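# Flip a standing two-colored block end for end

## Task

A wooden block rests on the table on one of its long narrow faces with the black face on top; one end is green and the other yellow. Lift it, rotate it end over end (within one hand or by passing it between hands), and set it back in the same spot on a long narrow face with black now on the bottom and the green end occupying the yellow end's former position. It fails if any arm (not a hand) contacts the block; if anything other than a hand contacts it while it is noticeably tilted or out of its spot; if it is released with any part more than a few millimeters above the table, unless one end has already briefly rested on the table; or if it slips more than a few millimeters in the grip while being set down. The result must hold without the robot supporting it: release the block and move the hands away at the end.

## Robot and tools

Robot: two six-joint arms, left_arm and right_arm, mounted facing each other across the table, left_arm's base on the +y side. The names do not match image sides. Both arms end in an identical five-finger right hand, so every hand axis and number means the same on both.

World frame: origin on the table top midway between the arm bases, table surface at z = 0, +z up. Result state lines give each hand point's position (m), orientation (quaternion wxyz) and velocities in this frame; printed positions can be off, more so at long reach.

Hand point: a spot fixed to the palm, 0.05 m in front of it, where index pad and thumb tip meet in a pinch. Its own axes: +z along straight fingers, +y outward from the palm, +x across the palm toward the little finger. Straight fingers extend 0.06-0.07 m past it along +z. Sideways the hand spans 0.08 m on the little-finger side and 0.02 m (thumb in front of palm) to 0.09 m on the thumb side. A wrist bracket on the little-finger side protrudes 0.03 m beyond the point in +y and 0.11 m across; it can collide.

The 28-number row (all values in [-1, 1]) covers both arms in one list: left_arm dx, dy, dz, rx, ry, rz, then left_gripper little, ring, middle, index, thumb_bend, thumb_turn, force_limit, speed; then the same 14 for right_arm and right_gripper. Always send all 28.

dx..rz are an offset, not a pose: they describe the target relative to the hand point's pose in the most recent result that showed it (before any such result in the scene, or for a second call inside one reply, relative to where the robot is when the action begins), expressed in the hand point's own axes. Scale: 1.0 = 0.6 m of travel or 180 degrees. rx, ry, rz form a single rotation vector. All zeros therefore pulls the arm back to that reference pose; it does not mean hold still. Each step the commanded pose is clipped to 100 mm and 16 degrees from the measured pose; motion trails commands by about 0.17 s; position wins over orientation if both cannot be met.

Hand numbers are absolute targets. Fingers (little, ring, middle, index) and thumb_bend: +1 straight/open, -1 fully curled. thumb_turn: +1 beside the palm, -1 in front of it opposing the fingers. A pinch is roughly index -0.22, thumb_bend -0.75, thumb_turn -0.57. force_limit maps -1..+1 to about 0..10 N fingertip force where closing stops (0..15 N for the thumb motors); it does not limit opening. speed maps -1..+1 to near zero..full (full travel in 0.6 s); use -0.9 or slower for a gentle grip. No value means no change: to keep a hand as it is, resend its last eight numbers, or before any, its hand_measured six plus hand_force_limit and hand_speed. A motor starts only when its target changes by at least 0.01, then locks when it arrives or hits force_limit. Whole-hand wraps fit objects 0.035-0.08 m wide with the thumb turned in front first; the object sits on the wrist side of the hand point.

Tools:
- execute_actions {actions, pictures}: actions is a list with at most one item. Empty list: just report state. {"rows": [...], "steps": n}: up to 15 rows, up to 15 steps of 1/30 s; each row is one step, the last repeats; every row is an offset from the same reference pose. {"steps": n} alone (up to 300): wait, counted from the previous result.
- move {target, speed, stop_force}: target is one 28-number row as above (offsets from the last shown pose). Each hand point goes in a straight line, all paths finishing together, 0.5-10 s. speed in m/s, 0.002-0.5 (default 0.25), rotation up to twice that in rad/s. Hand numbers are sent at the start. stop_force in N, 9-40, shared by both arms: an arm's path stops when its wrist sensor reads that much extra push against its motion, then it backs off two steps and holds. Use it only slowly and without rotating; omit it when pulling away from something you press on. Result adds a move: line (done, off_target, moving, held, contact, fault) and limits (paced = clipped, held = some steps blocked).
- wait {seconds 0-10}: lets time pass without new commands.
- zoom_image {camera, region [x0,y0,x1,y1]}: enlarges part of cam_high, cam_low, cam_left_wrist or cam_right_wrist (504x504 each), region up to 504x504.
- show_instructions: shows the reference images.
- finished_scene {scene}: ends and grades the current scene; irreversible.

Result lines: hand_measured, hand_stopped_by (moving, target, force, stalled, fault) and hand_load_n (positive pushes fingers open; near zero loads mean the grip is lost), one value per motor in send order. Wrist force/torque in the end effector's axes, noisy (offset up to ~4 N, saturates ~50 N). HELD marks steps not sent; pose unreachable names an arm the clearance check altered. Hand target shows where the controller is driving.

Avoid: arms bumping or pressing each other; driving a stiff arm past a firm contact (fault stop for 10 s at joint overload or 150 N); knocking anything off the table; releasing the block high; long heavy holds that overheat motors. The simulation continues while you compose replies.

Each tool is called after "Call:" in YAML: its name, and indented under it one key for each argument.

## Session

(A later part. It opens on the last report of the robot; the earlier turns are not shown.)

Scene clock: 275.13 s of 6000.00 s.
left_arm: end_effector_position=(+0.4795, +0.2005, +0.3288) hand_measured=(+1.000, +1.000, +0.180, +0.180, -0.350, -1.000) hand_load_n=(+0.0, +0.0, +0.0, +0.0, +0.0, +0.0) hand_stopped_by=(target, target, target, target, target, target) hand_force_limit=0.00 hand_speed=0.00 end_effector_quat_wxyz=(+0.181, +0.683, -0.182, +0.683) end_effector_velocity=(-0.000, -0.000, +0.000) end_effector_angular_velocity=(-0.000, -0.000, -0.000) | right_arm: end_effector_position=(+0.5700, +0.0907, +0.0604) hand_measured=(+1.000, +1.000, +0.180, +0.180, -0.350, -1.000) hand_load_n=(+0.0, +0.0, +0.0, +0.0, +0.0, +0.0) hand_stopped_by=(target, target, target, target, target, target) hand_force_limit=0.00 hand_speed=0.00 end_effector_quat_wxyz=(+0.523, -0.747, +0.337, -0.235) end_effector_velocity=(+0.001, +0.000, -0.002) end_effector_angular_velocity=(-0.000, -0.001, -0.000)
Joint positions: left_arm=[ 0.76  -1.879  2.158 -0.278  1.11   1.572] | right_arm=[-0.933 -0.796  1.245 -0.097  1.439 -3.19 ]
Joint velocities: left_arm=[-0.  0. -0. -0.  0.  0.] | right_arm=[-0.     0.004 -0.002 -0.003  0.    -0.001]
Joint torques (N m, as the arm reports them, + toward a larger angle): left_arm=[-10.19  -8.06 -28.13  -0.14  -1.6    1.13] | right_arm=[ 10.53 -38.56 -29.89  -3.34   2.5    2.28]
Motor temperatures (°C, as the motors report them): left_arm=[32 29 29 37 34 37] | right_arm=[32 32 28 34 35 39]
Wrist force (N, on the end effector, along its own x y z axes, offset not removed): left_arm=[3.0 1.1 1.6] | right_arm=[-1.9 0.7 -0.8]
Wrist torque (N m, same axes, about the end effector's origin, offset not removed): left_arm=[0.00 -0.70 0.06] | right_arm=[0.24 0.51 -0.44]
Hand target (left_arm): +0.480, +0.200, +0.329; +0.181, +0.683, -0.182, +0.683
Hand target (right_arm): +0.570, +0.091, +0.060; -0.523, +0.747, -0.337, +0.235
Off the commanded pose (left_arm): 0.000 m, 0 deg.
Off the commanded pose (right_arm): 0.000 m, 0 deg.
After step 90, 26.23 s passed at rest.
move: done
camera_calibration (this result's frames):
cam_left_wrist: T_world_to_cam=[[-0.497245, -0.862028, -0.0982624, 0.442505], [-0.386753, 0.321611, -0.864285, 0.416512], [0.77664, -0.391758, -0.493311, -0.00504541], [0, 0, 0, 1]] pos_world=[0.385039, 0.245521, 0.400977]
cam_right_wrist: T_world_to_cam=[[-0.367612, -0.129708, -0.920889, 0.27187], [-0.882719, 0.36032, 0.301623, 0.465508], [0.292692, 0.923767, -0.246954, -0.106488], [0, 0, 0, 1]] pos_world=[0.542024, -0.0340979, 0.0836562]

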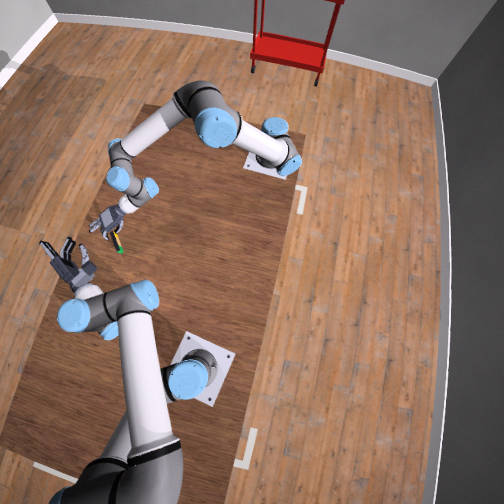

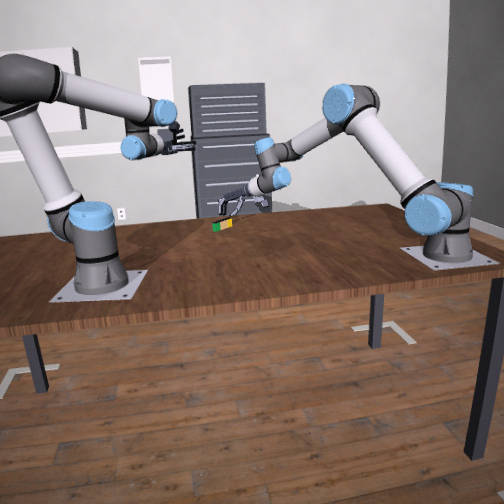

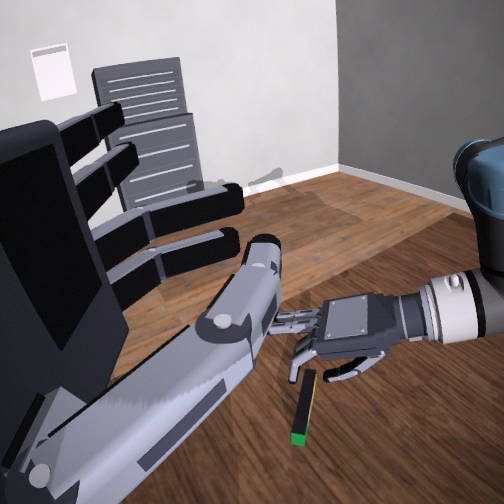

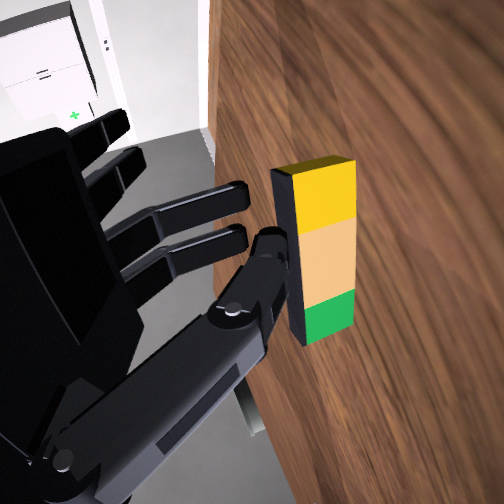

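Call:
move:
  target: [0,0,0,0,0,0,1,1,0.18,0.18,-0.35,-1,0.0,0.0,0,0.0585,0.0302,0,-0.0052,-0.0019,1,1,0.18,0.18,-0.35,-1,0.0,0.0]
  speed: 0.04

Call:
zoom_image:
  camera: "cam_left_wrist"
  region: [260, 320, 400, 460]

Scene clock: 306.67 s of 6000.00 s.
left_arm: end_effector_position=(+0.4795, +0.2004, +0.3288) hand_measured=(+1.000, +1.000, +0.180, +0.180, -0.350, -1.000) hand_load_n=(+0.0, +0.0, +0.0, +0.0, +0.0, +0.0) hand_stopped_by=(target, target, target, target, target, target) hand_force_limit=0.00 hand_speed=0.00 end_effector_quat_wxyz=(+0.181, +0.683, -0.182, +0.683) end_effector_velocity=(-0.000, -0.000, -0.000) end_effector_angular_velocity=(-0.000, +0.000, -0.000) | right_arm: end_effector_position=(+0.5737, +0.0940, +0.0213) hand_measured=(+1.000, +1.000, +0.180, +0.180, -0.350, -1.000) hand_load_n=(+0.0, +0.0, +0.0, +0.0, +0.0, +0.0) hand_stopped_by=(target, target, target, target, target, target) hand_force_limit=0.00 hand_speed=0.00 end_effector_quat_wxyz=(+0.525, -0.750, +0.330, -0.231) end_effector_velocity=(+0.000, +0.000, -0.002) end_effector_angular_velocity=(+0.001, -0.000, +0.001)
Joint positions: left_arm=[ 0.76  -1.879  2.158 -0.278  1.11   1.572] | right_arm=[-0.937 -0.74   1.251 -0.158  1.418 -3.197]
Joint velocities: left_arm=[-0. -0.  0.  0. -0. -0.] | right_arm=[-0.     0.003 -0.    -0.004 -0.001 -0.   ]
Joint torques (N m, as the arm reports them, + toward a larger angle): left_arm=[ -8.36  -8.4  -27.67  -0.64  -0.64   0.68] | right_arm=[-11.7  -38.69 -15.68  -3.3   -2.58  -2.77]
Motor temperatures (°C, as the motors report them): left_arm=[32 29 29 37 35 37] | right_arm=[32 32 28 34 35 39]
Wrist force (N, on the end effector, along its own x y z axes, offset not removed): left_arm=[1.4 1.0 -0.3] | right_arm=[-1.3 0.4 -0.3]
Wrist torque (N m, same axes, about the end effector's origin, offset not removed): left_arm=[-0.02 -0.38 0.03] | right_arm=[0.18 0.32 -0.43]
Hand target (left_arm): +0.480, +0.200, +0.329; +0.181, +0.683, -0.182, +0.683
Hand target (right_arm): +0.574, +0.094, +0.021; -0.525, +0.750, -0.330, +0.231
Off the commanded pose (left_arm): 0.000 m, 0 deg.
Off the commanded pose (right_arm): 0.000 m, 0 deg.
After step 90, 27.20 s passed at rest.
move: done
camera_calibration (this result's frames):
cam_left_wrist: T_world_to_cam=[[-0.497247, -0.862022, -0.0983076, 0.44251], [-0.386785, 0.321674, -0.864247, 0.416476], [0.776623, -0.39172, -0.493368, -0.00505303], [0, 0, 0, 1]] pos_world=[0.385048, 0.245504, 0.400947]
cam_right_wrist: T_world_to_cam=[[-0.365429, -0.13614, -0.92083, 0.237018], [-0.888782, 0.345027, 0.3017, 0.484251], [0.276638, 0.928667, -0.247081, -0.11152], [0, 0, 0, 1]] pos_world=[0.547857, -0.0312472, 0.0446006]

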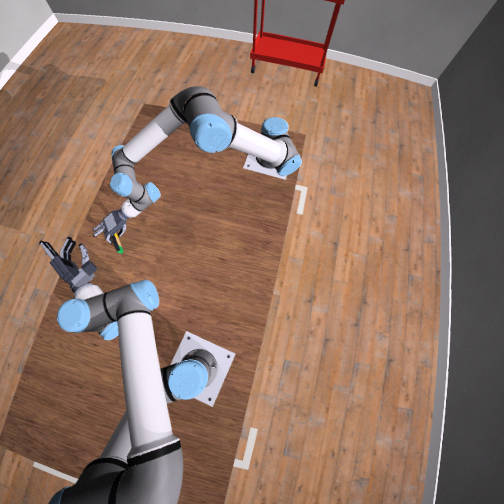

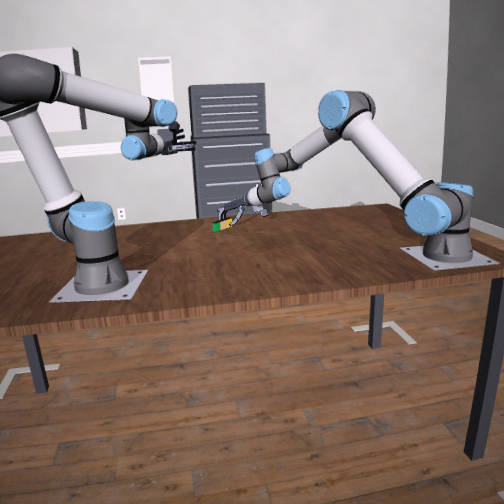

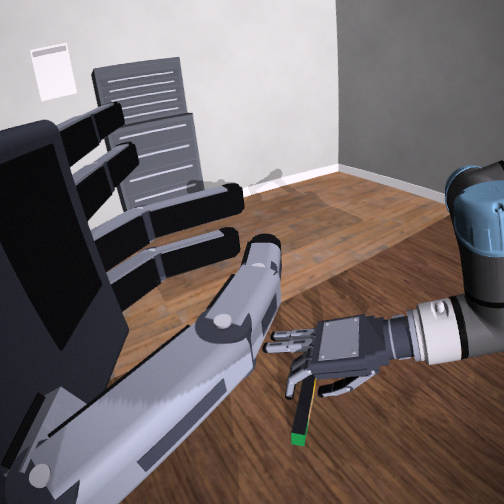

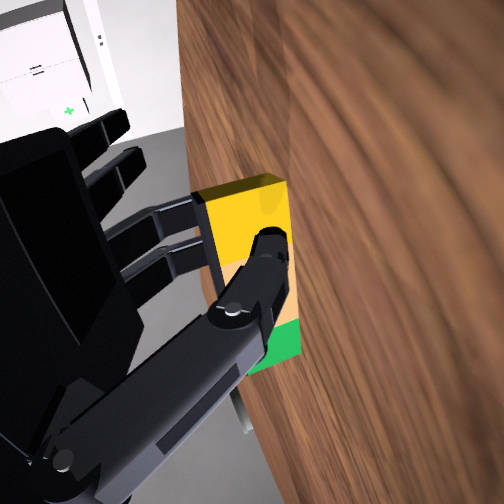

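Region (260, 320, 400, 460) of cam_left_wrist's 504x504 image, scaled by 3.600, with more detail than that image has.

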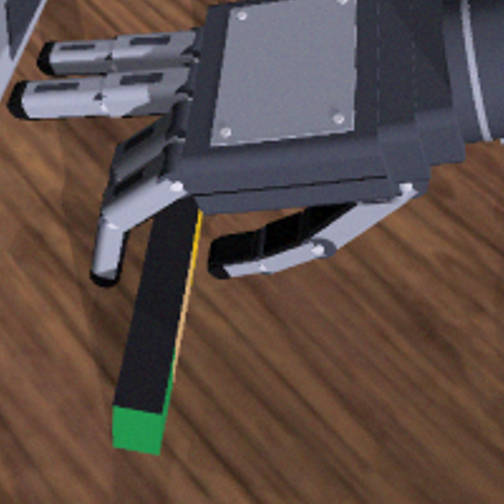

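Call:
move:
  target: [0,0,0,0,0,0,1,1,0.18,0.18,-0.35,-1,0.0,0.0,-0.005,0,0,0,0,0,1,1,-0.3,-0.3,-0.6,-1,0.0,-0.9]
  speed: 0.02

Call:
zoom_image:
  camera: "cam_left_wrist"
  region: [260, 320, 400, 460]

Scene clock: 320.23 s of 6000.00 s.
left_arm: end_effector_position=(+0.4795, +0.2004, +0.3288) hand_measured=(+1.000, +1.000, +0.180, +0.180, -0.350, -1.000) hand_load_n=(+0.0, +0.0, +0.0, +0.0, +0.0, +0.0) hand_stopped_by=(target, target, target, target, target, target) hand_force_limit=0.00 hand_speed=0.00 end_effector_quat_wxyz=(+0.181, +0.683, -0.182, +0.683) end_effector_velocity=(-0.000, +0.000, -0.001) end_effector_angular_velocity=(+0.002, +0.001, -0.000) | right_arm: end_effector_position=(+0.5717, +0.0962, +0.0213) hand_measured=(+1.000, +1.000, -0.016, -0.028, -0.528, -1.000) hand_load_n=(+0.0, +0.0, +8.0, +9.0, +7.0, -2.5) hand_stopped_by=(target, target, force, force, force, target) hand_force_limit=0.00 hand_speed=-0.90 end_effector_quat_wxyz=(+0.525, -0.750, +0.330, -0.231) end_effector_velocity=(+0.000, -0.000, +0.000) end_effector_angular_velocity=(+0.000, -0.000, -0.000)
Joint positions: left_arm=[ 0.76  -1.879  2.158 -0.278  1.11   1.572] | right_arm=[-0.933 -0.739  1.25  -0.158  1.423 -3.196]
Joint velocities: left_arm=[-0.     0.     0.     0.002 -0.    -0.   ] | right_arm=[-0. -0. -0. -0.  0.  0.]
Joint torques (N m, as the arm reports them, + toward a larger angle): left_arm=[  1.38   2.71 -23.07  -2.16   0.    -0.52] | right_arm=[  9.96 -56.6  -28.11   1.91   2.16   2.49]
Motor temperatures (°C, as the motors report them): left_arm=[32 29 29 37 35 37] | right_arm=[32 32 28 34 35 39]
Wrist force (N, on the end effector, along its own x y z axes, offset not removed): left_arm=[1.0 1.9 -0.6] | right_arm=[-3.0 1.5 -0.8]
Wrist torque (N m, same axes, about the end effector's origin, offset not removed): left_arm=[0.14 -0.28 -0.07] | right_arm=[0.29 0.69 -0.50]
Hand target (left_arm): +0.480, +0.200, +0.329; +0.181, +0.683, -0.182, +0.683
Hand target (right_arm): +0.572, +0.096, +0.021; -0.525, +0.750, -0.330, +0.231
Off the commanded pose (left_arm): 0.000 m, 0 deg.
Off the commanded pose (right_arm): 0.000 m, 0 deg.
After step 90, 8.57 s passed at rest.
move: done
camera_calibration (this result's frames):
cam_left_wrist: T_world_to_cam=[[-0.497252, -0.862021, -0.0982914, 0.442509], [-0.386765, 0.32165, -0.864265, 0.41649], [0.77663, -0.391742, -0.493341, -0.00504695], [0, 0, 0, 1]] pos_world=[0.385042, 0.245511, 0.400963]
cam_right_wrist: T_world_to_cam=[[-0.365427, -0.136145, -0.92083, 0.236581], [-0.888783, 0.345028, 0.301697, 0.481685], [0.276637, 0.928666, -0.247086, -0.113014], [0, 0, 0, 1]] pos_world=[0.54583, -0.0290333, 0.0446037]

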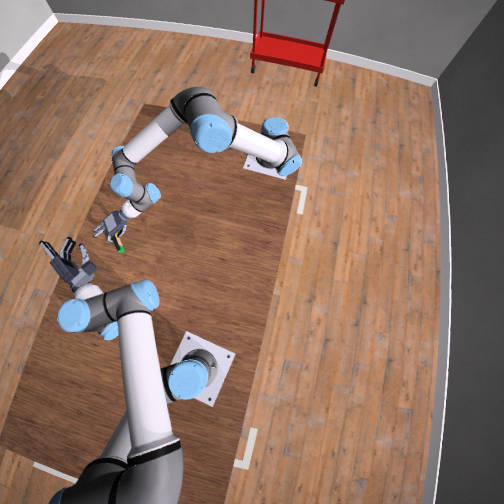

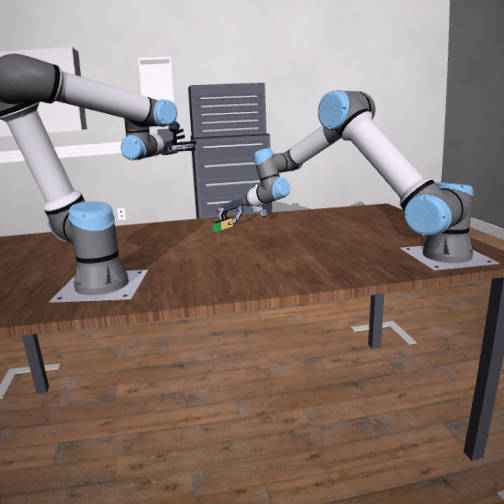

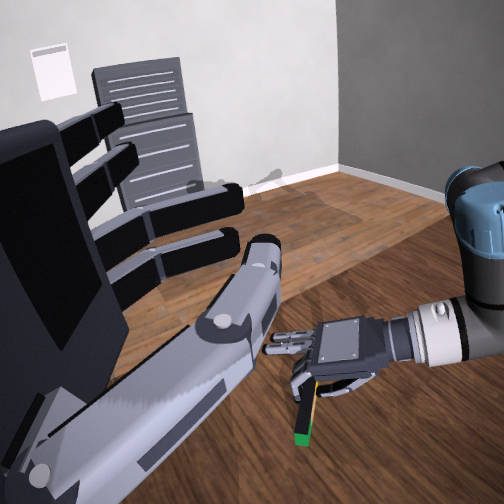

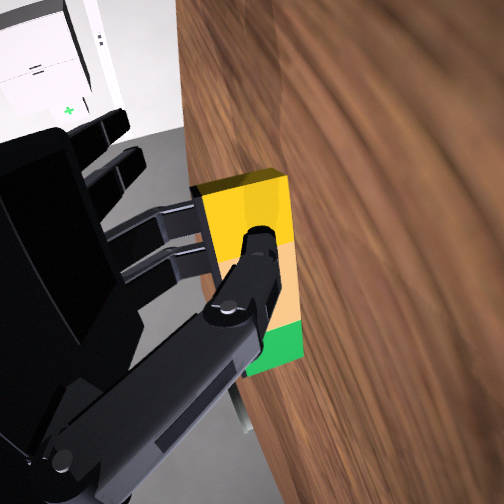

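Region (260, 320, 400, 460) of cam_left_wrist's 504x504 image, scaled by 3.600, with more detail than that image has.

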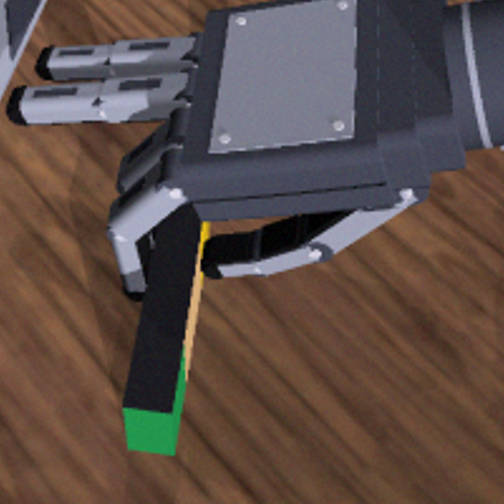

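Call:
move:
  target: [0,0,0,0,0,0,1,1,0.18,0.18,-0.35,-1,0.0,0.0,0,-0.094,-0.0342,0,0,0,1,1,-0.3,-0.3,-0.6,-1,0.0,-0.9]
  speed: 0.08

Call:
move:
  target: [-0.0347,0.2017,0.0923,0,0,0,1,1,0.18,0.18,-0.35,-1,0.0,0.0,0.0175,-0.2115,-0.3875,0.2237,0.0519,0.5114,1,1,-0.3,-0.3,-0.6,-1,0.0,-0.9]
  speed: 0.3

Scene clock: 346.87 s of 6000.00 s.
left_arm: end_effector_position=(+0.4795, +0.2004, +0.3288) hand_measured=(+1.000, +1.000, +0.180, +0.180, -0.350, -1.000) hand_load_n=(+0.0, +0.0, +0.0, +0.0, +0.0, +0.0) hand_stopped_by=(target, target, target, target, target, target) hand_force_limit=0.00 hand_speed=0.00 end_effector_quat_wxyz=(+0.181, +0.683, -0.182, +0.683) end_effector_velocity=(-0.000, -0.000, -0.000) end_effector_angular_velocity=(+0.000, +0.000, -0.001) | right_arm: end_effector_position=(+0.5716, +0.0962, +0.0811) hand_measured=(+1.000, +1.000, -0.016, -0.028, -0.528, -1.000) hand_load_n=(+0.0, +0.0, +8.0, +9.0, +7.0, -2.5) hand_stopped_by=(target, target, force, force, force, target) hand_force_limit=0.00 hand_speed=-0.90 end_effector_quat_wxyz=(+0.525, -0.750, +0.330, -0.231) end_effector_velocity=(-0.000, +0.000, +0.002) end_effector_angular_velocity=(+0.001, +0.000, +0.001)
Joint positions: left_arm=[ 0.76  -1.879  2.158 -0.278  1.11   1.572] | right_arm=[-0.933 -0.805  1.203 -0.045  1.423 -3.196]
Joint velocities: left_arm=[-0.001  0.     0.    -0.     0.    -0.   ] | right_arm=[ 0.    -0.002 -0.002  0.004 -0.001  0.   ]
Joint torques (N m, as the arm reports them, + toward a larger angle): left_arm=[  1.9   -4.3  -23.81  -2.46  -0.69  -0.63] | right_arm=[ -3.19 -55.47 -29.36   2.51  -2.66   0.08]
Motor temperatures (°C, as the motors report them): left_arm=[32 29 29 37 35 37] | right_arm=[32 32 28 34 35 39]
Wrist force (N, on the end effector, along its own x y z axes, offset not removed): left_arm=[1.6 0.0 0.9] | right_arm=[-2.6 0.4 0.7]
Wrist torque (N m, same axes, about the end effector's origin, offset not removed): left_arm=[-0.14 -0.43 -0.05] | right_arm=[0.08 0.55 -0.51]
Hand target (left_arm): +0.480, +0.200, +0.329; +0.181, +0.683, -0.182, +0.683
Hand target (right_arm): +0.572, +0.096, +0.081; -0.525, +0.750, -0.330, +0.231
Off the commanded pose (left_arm): 0.000 m, 0 deg.
Off the commanded pose (right_arm): 0.000 m, 0 deg.
After step 90, 22.43 s passed at rest.
move: done
camera_calibration (this result's frames):
cam_left_wrist: T_world_to_cam=[[-0.497247, -0.862022, -0.0983077, 0.44251], [-0.386785, 0.321674, -0.864247, 0.416476], [0.776623, -0.39172, -0.493369, -0.00505297], [0, 0, 0, 1]] pos_world=[0.385048, 0.245504, 0.400947]
cam_right_wrist: T_world_to_cam=[[-0.365464, -0.136092, -0.920823, 0.291672], [-0.888776, 0.344993, 0.301757, 0.463592], [0.27661, 0.928687, -0.247038, -0.0981956], [0, 0, 0, 1]] pos_world=[0.545787, -0.0290483, 0.104429]

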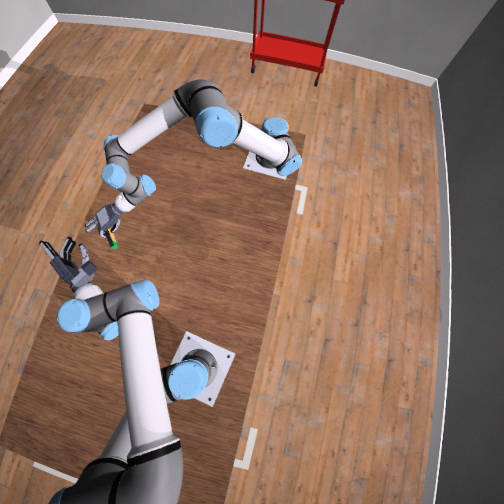

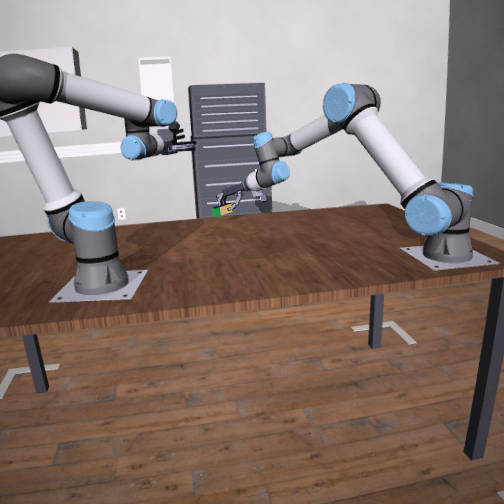

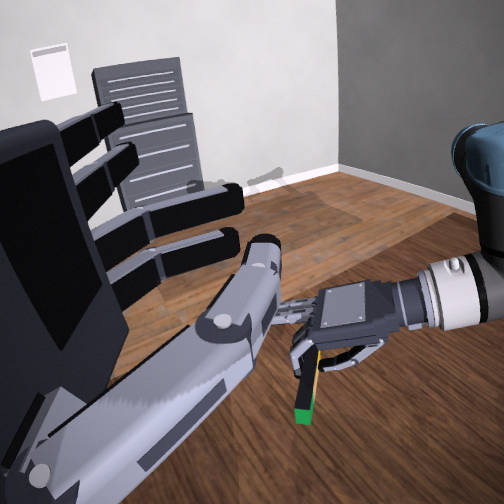

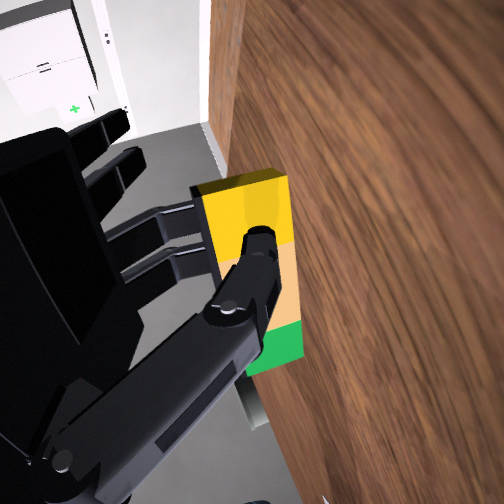

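Scene clock: 350.33 s of 6000.00 s.
left_arm: end_effector_position=(+0.4674, +0.0681, +0.3081) hand_measured=(+1.000, +1.000, +0.180, +0.180, -0.350, -1.000) hand_load_n=(+0.0, +0.0, +0.0, +0.0, +0.0, +0.0) hand_stopped_by=(target, target, target, target, target, target) hand_force_limit=0.00 hand_speed=0.00 end_effector_quat_wxyz=(+0.181, +0.683, -0.182, +0.683) end_effector_velocity=(+0.000, -0.001, +0.001) end_effector_angular_velocity=(-0.001, -0.001, +0.000) | right_arm: end_effector_position=(+0.4498, -0.0297, +0.2797) hand_measured=(+1.000, +1.000, -0.016, -0.028, -0.528, -1.000) hand_load_n=(+0.0, +0.0, +8.0, +9.0, +7.0, -3.0) hand_stopped_by=(target, target, force, force, force, target) hand_force_limit=0.00 hand_speed=-0.90 end_effector_quat_wxyz=(+0.704, -0.068, +0.704, +0.067) end_effector_velocity=(-0.001, -0.001, +0.001) end_effector_angular_velocity=(+0.010, +0.006, -0.006)
Joint positions: left_arm=[ 0.514 -1.652  2.037 -0.384  0.865  1.572] | right_arm=[-0.773 -1.313  1.923 -0.61   2.123 -1.572]
Joint velocities: left_arm=[-0.001  0.002 -0.002 -0.001 -0.001  0.001] | right_arm=[ 0.004 -0.001 -0.004  0.009  0.01   0.014]
Joint torques (N m, as the arm reports them, + toward a larger angle): left_arm=[ -8.94  -7.82 -28.35  -3.19  -1.35   1.31] | right_arm=[ 10.78 -35.78 -30.41   1.42   2.18   2.63]
Motor temperatures (°C, as the motors report them): left_arm=[32 29 29 37 35 37] | right_arm=[32 32 28 34 35 39]
Wrist force (N, on the end effector, along its own x y z axes, offset not removed): left_arm=[-1.2 2.1 -0.1] | right_arm=[-1.3 1.1 -0.8]
Wrist torque (N m, same axes, about the end effector's origin, offset not removed): left_arm=[0.26 0.01 -0.16] | right_arm=[0.28 0.45 -0.43]
Hand target (left_arm): +0.467, +0.068, +0.308; +0.181, +0.683, -0.182, +0.683
Hand target (right_arm): +0.450, -0.030, +0.280; +0.704, -0.067, +0.704, +0.067
Off the commanded pose (left_arm): 0.000 m, 0 deg.
Off the commanded pose (right_arm): 0.000 m, 0 deg.
move: done
camera_calibration (this result's frames):
cam_left_wrist: T_world_to_cam=[[-0.497206, -0.861995, -0.0987487, 0.320422], [-0.386372, 0.321882, -0.864354, 0.436327], [0.776854, -0.391609, -0.493093, -0.0578639], [0, 0, 0, 1]] pos_world=[0.372852, 0.113096, 0.38025]
cam_right_wrist: T_world_to_cam=[[-0.211203, 0.966659, 0.14479, 0.0782414], [-0.464757, -0.22963, 0.855144, -0.0236916], [0.859881, 0.113316, 0.49776, -0.393443], [0, 0, 0, 1]] pos_world=[0.343828, -0.0364895, 0.204771]

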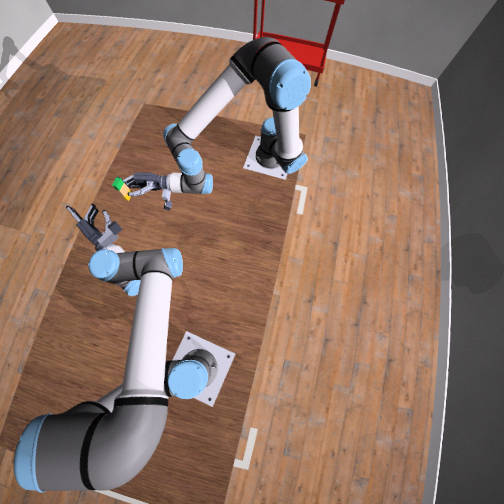

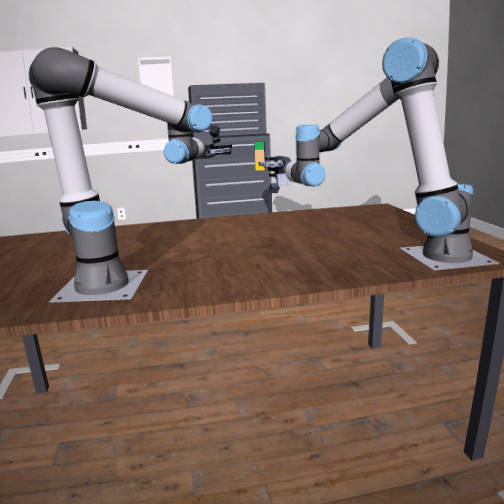

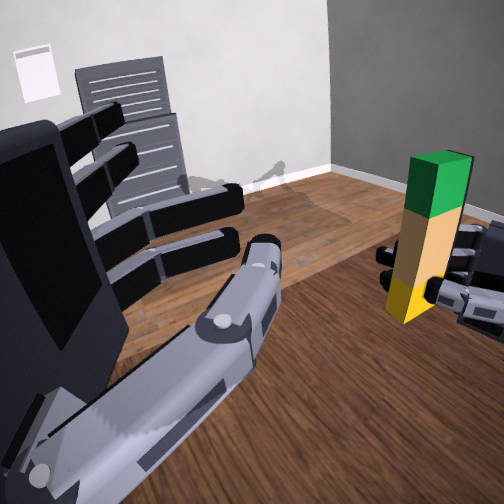

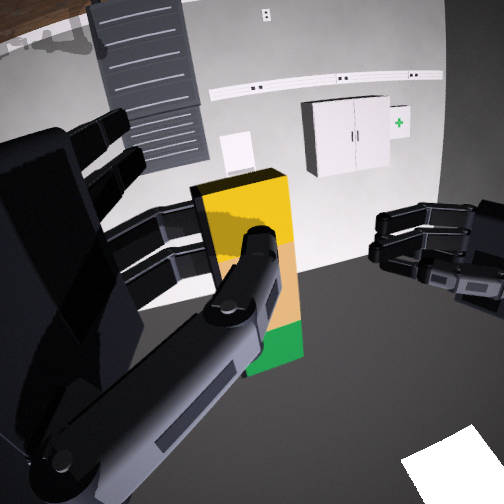

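Call:
zoom_image:
  camera: "cam_left_wrist"
  region: [390, 135, 490, 235]

Call:
zoom_image:
  camera: "cam_left_wrist"
  region: [370, 235, 470, 335]

Region (390, 135, 490, 235) of cam_left_wrist's 504x504 image, scaled by 5.040, with more detail than that image has.

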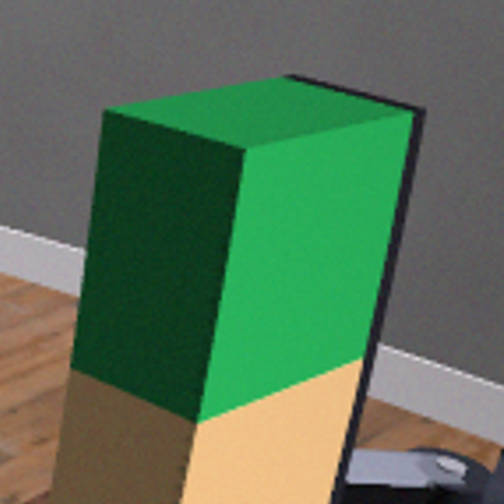

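Region (370, 235, 470, 335) of cam_left_wrist's 504x504 image, scaled by 5.040, with more detail than that image has.

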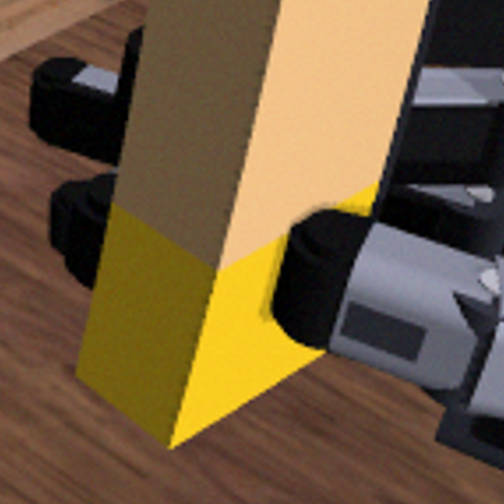

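Call:
move:
  target: [-0.005,0.0963,0.0278,0,0,0,1,1,0.18,0.18,-0.35,-1,0.0,0.0,0,0,0,0,0,0,1,1,-0.3,-0.3,-0.6,-1,0.0,-0.9]
  speed: 0.1

Scene clock: 372.40 s of 6000.00 s.
left_arm: end_effector_position=(+0.4531, +0.0098, +0.3052) hand_measured=(+1.000, +1.000, +0.180, +0.180, -0.350, -1.000) hand_load_n=(+0.0, +0.0, +0.0, +0.0, +0.0, +0.0) hand_stopped_by=(target, target, target, target, target, target) hand_force_limit=0.00 hand_speed=0.00 end_effector_quat_wxyz=(+0.181, +0.683, -0.182, +0.683) end_effector_velocity=(-0.000, -0.001, -0.001) end_effector_angular_velocity=(+0.002, -0.000, +0.001) | right_arm: end_effector_position=(+0.4498, -0.0297, +0.2797) hand_measured=(+1.000, +1.000, -0.016, -0.028, -0.528, -1.000) hand_load_n=(+0.0, +0.0, +8.0, +9.0, +7.0, -3.0) hand_stopped_by=(target, target, force, force, force, target) hand_force_limit=0.00 hand_speed=-0.90 end_effector_quat_wxyz=(+0.704, -0.068, +0.704, +0.067) end_effector_velocity=(-0.000, +0.000, +0.000) end_effector_angular_velocity=(+0.001, -0.001, +0.001)
Joint positions: left_arm=[ 0.426 -1.555  1.952 -0.396  0.776  1.573] | right_arm=[-0.773 -1.313  1.923 -0.61   2.123 -1.572]
Joint velocities: left_arm=[-0.002  0.004 -0.003  0.001 -0.002  0.001] | right_arm=[ 0.     0.     0.    -0.001 -0.    -0.   ]
Joint torques (N m, as the arm reports them, + toward a larger angle): left_arm=[ -9.82 -10.4  -28.64  -2.33  -1.85   0.16] | right_arm=[-10.82 -17.96  -4.5   -4.17  -2.53  -2.72]
Motor temperatures (°C, as the motors report them): left_arm=[32 29 29 37 35 37] | right_arm=[32 32 28 34 35 39]
Wrist force (N, on the end effector, along its own x y z axes, offset not removed): left_arm=[2.0 1.2 0.4] | right_arm=[-1.2 0.8 -0.7]
Wrist torque (N m, same axes, about the end effector's origin, offset not removed): left_arm=[0.00 -0.52 0.07] | right_arm=[0.30 0.45 -0.40]
Hand target (left_arm): +0.453, +0.010, +0.305; +0.181, +0.683, -0.182, +0.683
Hand target (right_arm): +0.450, -0.030, +0.280; +0.704, -0.068, +0.704, +0.067
Off the commanded pose (left_arm): 0.000 m, 0 deg.
Off the commanded pose (right_arm): 0.000 m, 0 deg.
After step 90, 17.97 s passed at rest.
move: done
camera_calibration (this result's frames):
cam_left_wrist: T_world_to_cam=[[-0.497206, -0.861973, -0.0989429, 0.262917], [-0.386162, 0.32197, -0.864415, 0.446944], [0.776959, -0.391584, -0.492946, -0.0711385], [0, 0, 0, 1]] pos_world=[0.358589, 0.054868, 0.377292]
cam_right_wrist: T_world_to_cam=[[-0.211218, 0.966647, 0.144849, 0.0782213], [-0.464824, -0.229699, 0.855089, -0.0237157], [0.85984, 0.113281, 0.497837, -0.393477], [0, 0, 0, 1]] pos_world=[0.343825, -0.0364863, 0.204836]

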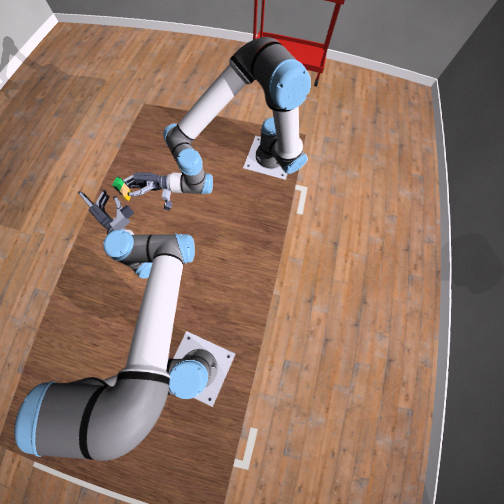

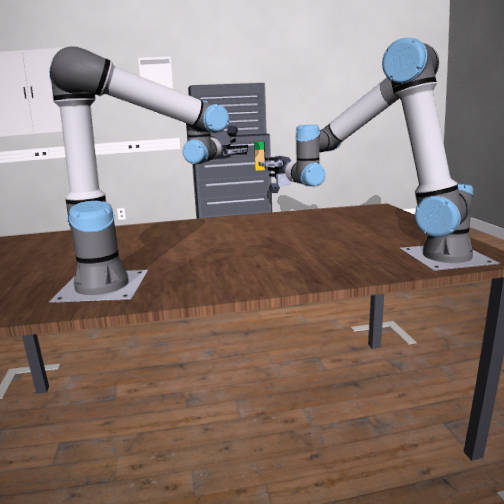

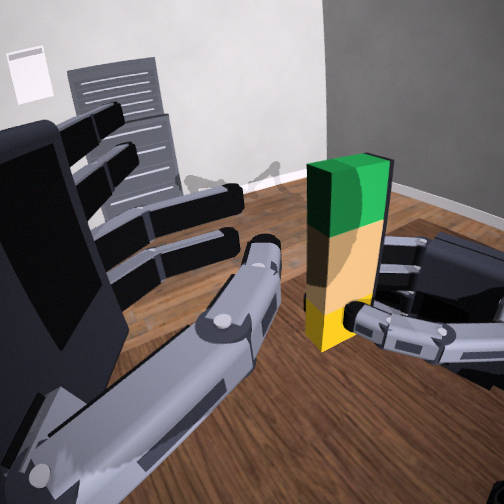

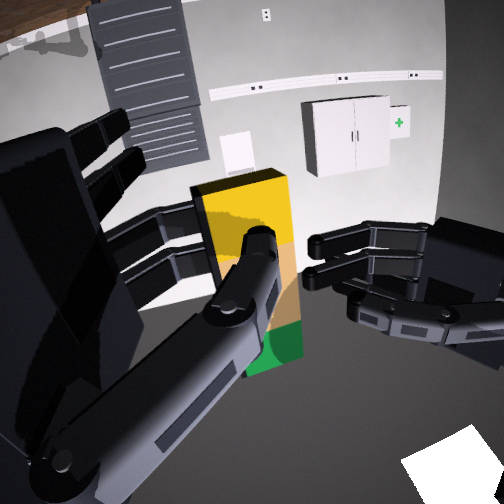

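Call:
zoom_image:
  camera: "cam_left_wrist"
  region: [295, 140, 405, 250]

Call:
zoom_image:
  camera: "cam_left_wrist"
  region: [295, 255, 405, 365]

Region (295, 140, 405, 250) of cam_left_wrist's 504x504 image, scaled by 4.582, with more detail than that image has.

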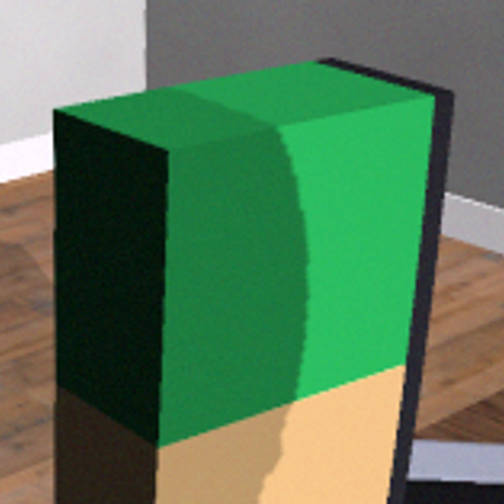

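Region (295, 255, 405, 365) of cam_left_wrist's 504x504 image, scaled by 4.582, with more detail than that image has.

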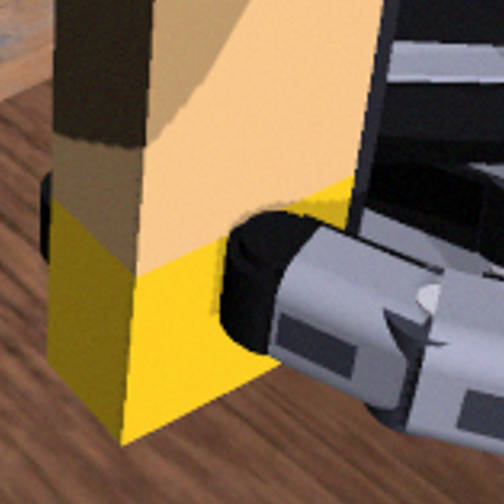

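Call:
move:
  target: [0,0.0728,0.0270,0.022,0,0,1,1,0.18,0.18,-0.35,-1,0.0,0.0,0,0,0,0,0,0,1,1,-0.3,-0.3,-0.6,-1,0.0,-0.9]
  speed: 0.04
  stop_force: 10

Scene clock: 425.33 s of 6000.00 s.
left_arm: end_effector_position=(+0.4455, -0.0359, +0.3052) hand_measured=(+1.000, +1.000, +0.180, +0.180, -0.350, -1.000) hand_load_n=(+0.0, +0.0, +0.0, +0.0, +0.5, +0.0) hand_stopped_by=(target, target, target, target, target, target) hand_force_limit=0.00 hand_speed=0.00 end_effector_quat_wxyz=(+0.157, +0.689, -0.159, +0.689) end_effector_velocity=(-0.000, -0.002, -0.001) end_effector_angular_velocity=(+0.003, +0.001, +0.004) | right_arm: end_effector_position=(+0.4499, -0.0298, +0.2797) hand_measured=(+1.000, +1.000, -0.016, -0.028, -0.528, -1.000) hand_load_n=(+0.0, +0.0, +5.5, +10.5, +7.0, -1.5) hand_stopped_by=(target, target, force, force, force, target) hand_force_limit=0.00 hand_speed=-0.90 end_effector_quat_wxyz=(+0.704, -0.068, +0.704, +0.067) end_effector_velocity=(+0.000, -0.000, +0.000) end_effector_angular_velocity=(+0.000, -0.000, -0.000)
Joint positions: left_arm=[ 0.345 -1.457  1.846 -0.389  0.627  1.573] | right_arm=[-0.773 -1.313  1.923 -0.61   2.123 -1.572]
Joint velocities: left_arm=[-0.003  0.005 -0.005  0.002 -0.007 -0.   ] | right_arm=[-0. -0. -0. -0. -0.  0.]
Joint torques (N m, as the arm reports them, + toward a larger angle): left_arm=[ -9.33 -15.85 -28.3    0.24  -1.71  -0.32] | right_arm=[  0.96 -36.6   -7.55  -3.77  -2.06  -2.28]
Motor temperatures (°C, as the motors report them): left_arm=[32 29 29 37 35 37] | right_arm=[32 32 28 34 35 39]
Wrist force (N, on the end effector, along its own x y z axes, offset not removed): left_arm=[0.5 2.6 -1.1] | right_arm=[-1.3 -1.4 2.1]
Wrist torque (N m, same axes, about the end effector's origin, offset not removed): left_arm=[0.26 -0.33 -0.03] | right_arm=[0.09 0.48 -0.40]
Hand target (left_arm): +0.445, -0.036, +0.305; +0.157, +0.689, -0.159, +0.689
Hand target (right_arm): +0.450, -0.030, +0.280; +0.704, -0.068, +0.704, +0.067
Off the commanded pose (left_arm): 0.000 m, 0 deg.
Off the commanded pose (right_arm): 0.000 m, 0 deg.
After step 90, 48.40 s passed at rest.
move: done
camera_calibration (this result's frames):
cam_left_wrist: T_world_to_cam=[[-0.436778, -0.894084, -0.0991955, 0.191715], [-0.407092, 0.294787, -0.864509, 0.467117], [0.802185, -0.337217, -0.492731, -0.0924117], [0, 0, 0, 1]] pos_world=[0.348028, 0.00254649, 0.37731]
cam_right_wrist: T_world_to_cam=[[-0.21115, 0.966667, 0.144815, 0.0782422], [-0.464801, -0.229631, 0.855119, -0.0236885], [0.859869, 0.113248, 0.497795, -0.393485], [0, 0, 0, 1]] pos_world=[0.343856, -0.0365123, 0.2048]

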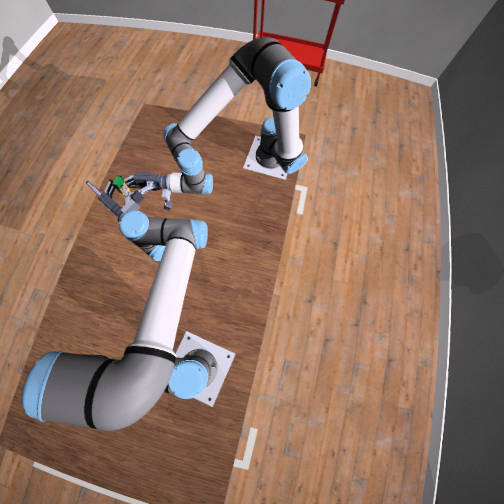

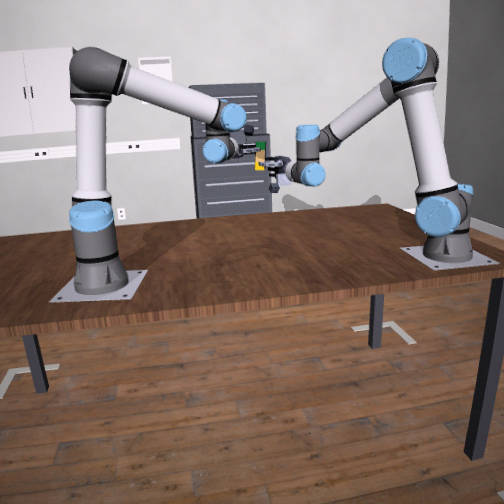

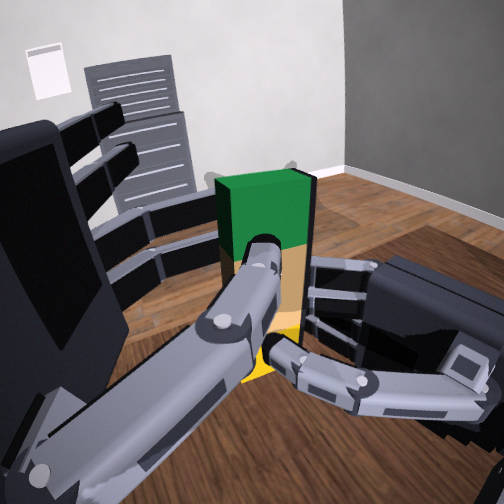

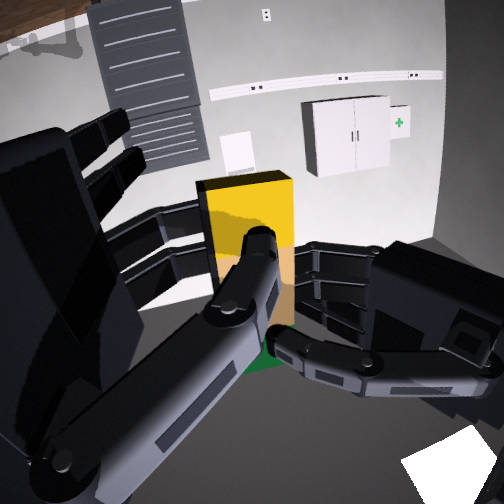

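Call:
move:
  target: [0,0.0034,-0.0094,0,0,0,1,1,0.18,0.18,-0.35,-1,0.0,0.0,0,0,0,0,0,0,1,1,-0.3,-0.3,-0.6,-1,0.0,-0.9]
  speed: 0.02

Call:
zoom_image:
  camera: "cam_low"
  region: [230, 130, 290, 190]

Call:
zoom_image:
  camera: "cam_left_wrist"
  region: [190, 150, 350, 400]

Scene clock: 439.10 s of 6000.00 s.
left_arm: end_effector_position=(+0.4397, -0.0353, +0.3052) hand_measured=(+1.000, +1.000, +0.180, +0.180, -0.350, -1.000) hand_load_n=(+0.0, +0.0, +0.0, +0.0, +0.0, +0.0) hand_stopped_by=(target, target, target, target, target, target) hand_force_limit=0.00 hand_speed=0.00 end_effector_quat_wxyz=(+0.157, +0.689, -0.159, +0.689) end_effector_velocity=(-0.002, +0.000, +0.001) end_effector_angular_velocity=(+0.001, -0.001, +0.000) | right_arm: end_effector_position=(+0.4498, -0.0297, +0.2797) hand_measured=(+1.000, +1.000, -0.016, -0.028, -0.528, -1.000) hand_load_n=(+0.0, +0.0, +6.0, +8.5, +7.5, -2.5) hand_stopped_by=(target, target, force, force, force, target) hand_force_limit=0.00 hand_speed=-0.90 end_effector_quat_wxyz=(+0.704, -0.068, +0.704, +0.067) end_effector_velocity=(-0.000, +0.000, -0.000) end_effector_angular_velocity=(-0.001, -0.000, +0.001)
Joint positions: left_arm=[ 0.331 -1.465  1.855 -0.39   0.613  1.573] | right_arm=[-0.773 -1.313  1.923 -0.61   2.123 -1.572]
Joint velocities: left_arm=[-0.006 -0.004  0.003 -0.    -0.006  0.002] | right_arm=[ 0.001 -0.    -0.     0.    -0.    -0.001]
Joint torques (N m, as the arm reports them, + toward a larger angle): left_arm=[ -9.16 -32.71 -11.64  -2.94  -1.96   0.99] | right_arm=[  2.23 -31.38 -15.37  -3.03  -0.8   -1.37]
Motor temperatures (°C, as the motors report them): left_arm=[32 29 29 37 35 37] | right_arm=[32 32 28 34 35 39]
Wrist force (N, on the end effector, along its own x y z axes, offset not removed): left_arm=[0.8 1.9 0.4] | right_arm=[-1.6 0.2 -0.5]
Wrist torque (N m, same axes, about the end effector's origin, offset not removed): left_arm=[0.22 -0.36 0.03] | right_arm=[0.15 0.48 -0.50]
Hand target (left_arm): +0.440, -0.035, +0.305; +0.157, +0.689, -0.159, +0.689
Hand target (right_arm): +0.450, -0.030, +0.280; +0.704, -0.068, +0.704, +0.067
Off the commanded pose (left_arm): 0.000 m, 0 deg.
Off the commanded pose (right_arm): 0.000 m, 0 deg.
After step 90, 10.07 s passed at rest.
move: done
camera_calibration (this result's frames):
cam_left_wrist: T_world_to_cam=[[-0.436785, -0.894094, -0.099075, 0.189708], [-0.407138, 0.294694, -0.86452, 0.464635], [0.802158, -0.337272, -0.492737, -0.0876167], [0, 0, 0, 1]] pos_world=[0.342314, 0.00314078, 0.377309]
cam_right_wrist: T_world_to_cam=[[-0.211232, 0.966645, 0.144839, 0.0782262], [-0.464813, -0.229696, 0.855096, -0.0237188], [0.859843, 0.113301, 0.497829, -0.393463], [0, 0, 0, 1]] pos_world=[0.343815, -0.0364855, 0.204829]

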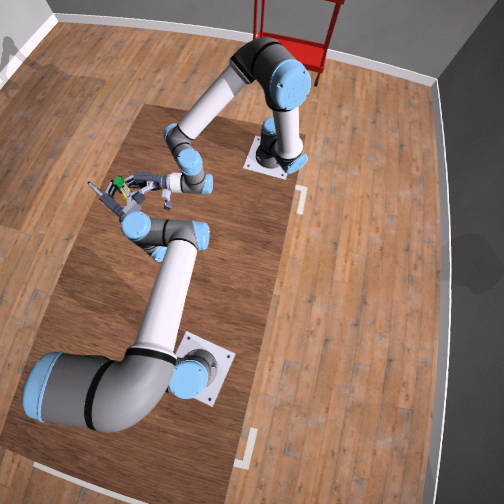

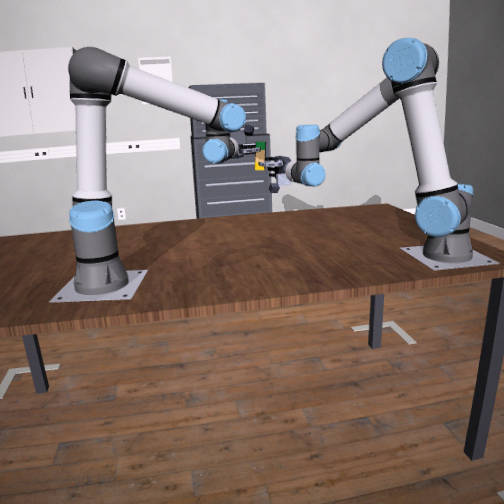

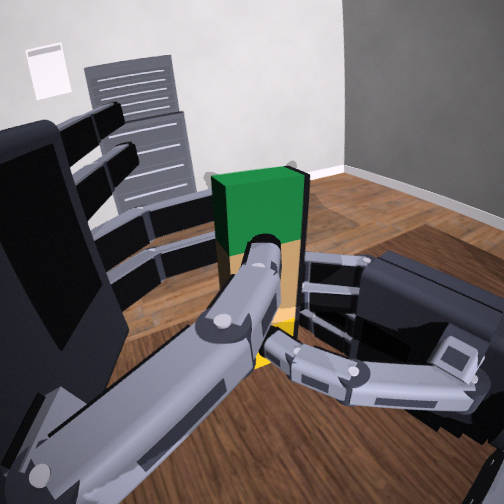

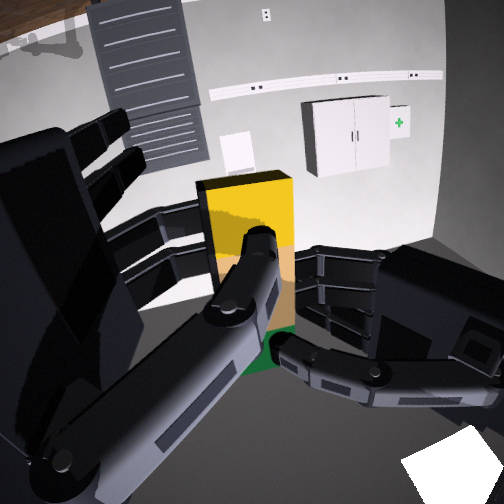

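Region (230, 130, 290, 190) of cam_low's 504x504 image, scaled by 8.400, with more detail than that image has.

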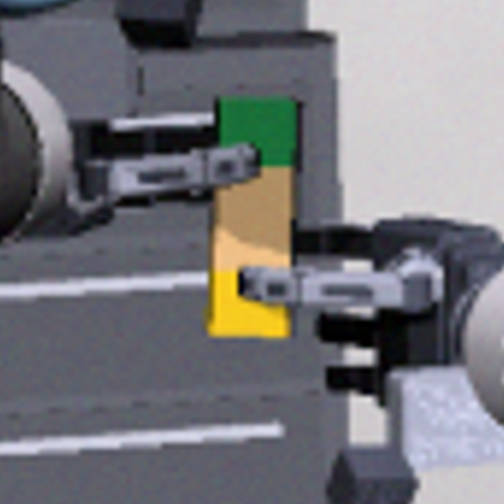

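Region (190, 150, 350, 400) of cam_left_wrist's 504x504 image, scaled by 2.016, with more detail than that image has; it fills the left 323 columns of this view, and the rest is white.

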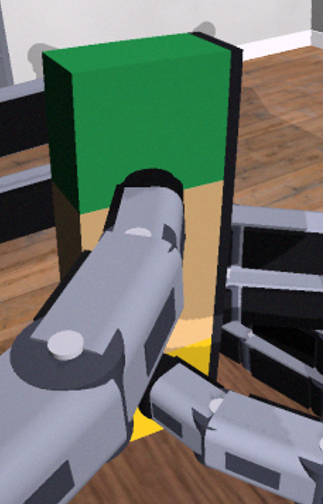

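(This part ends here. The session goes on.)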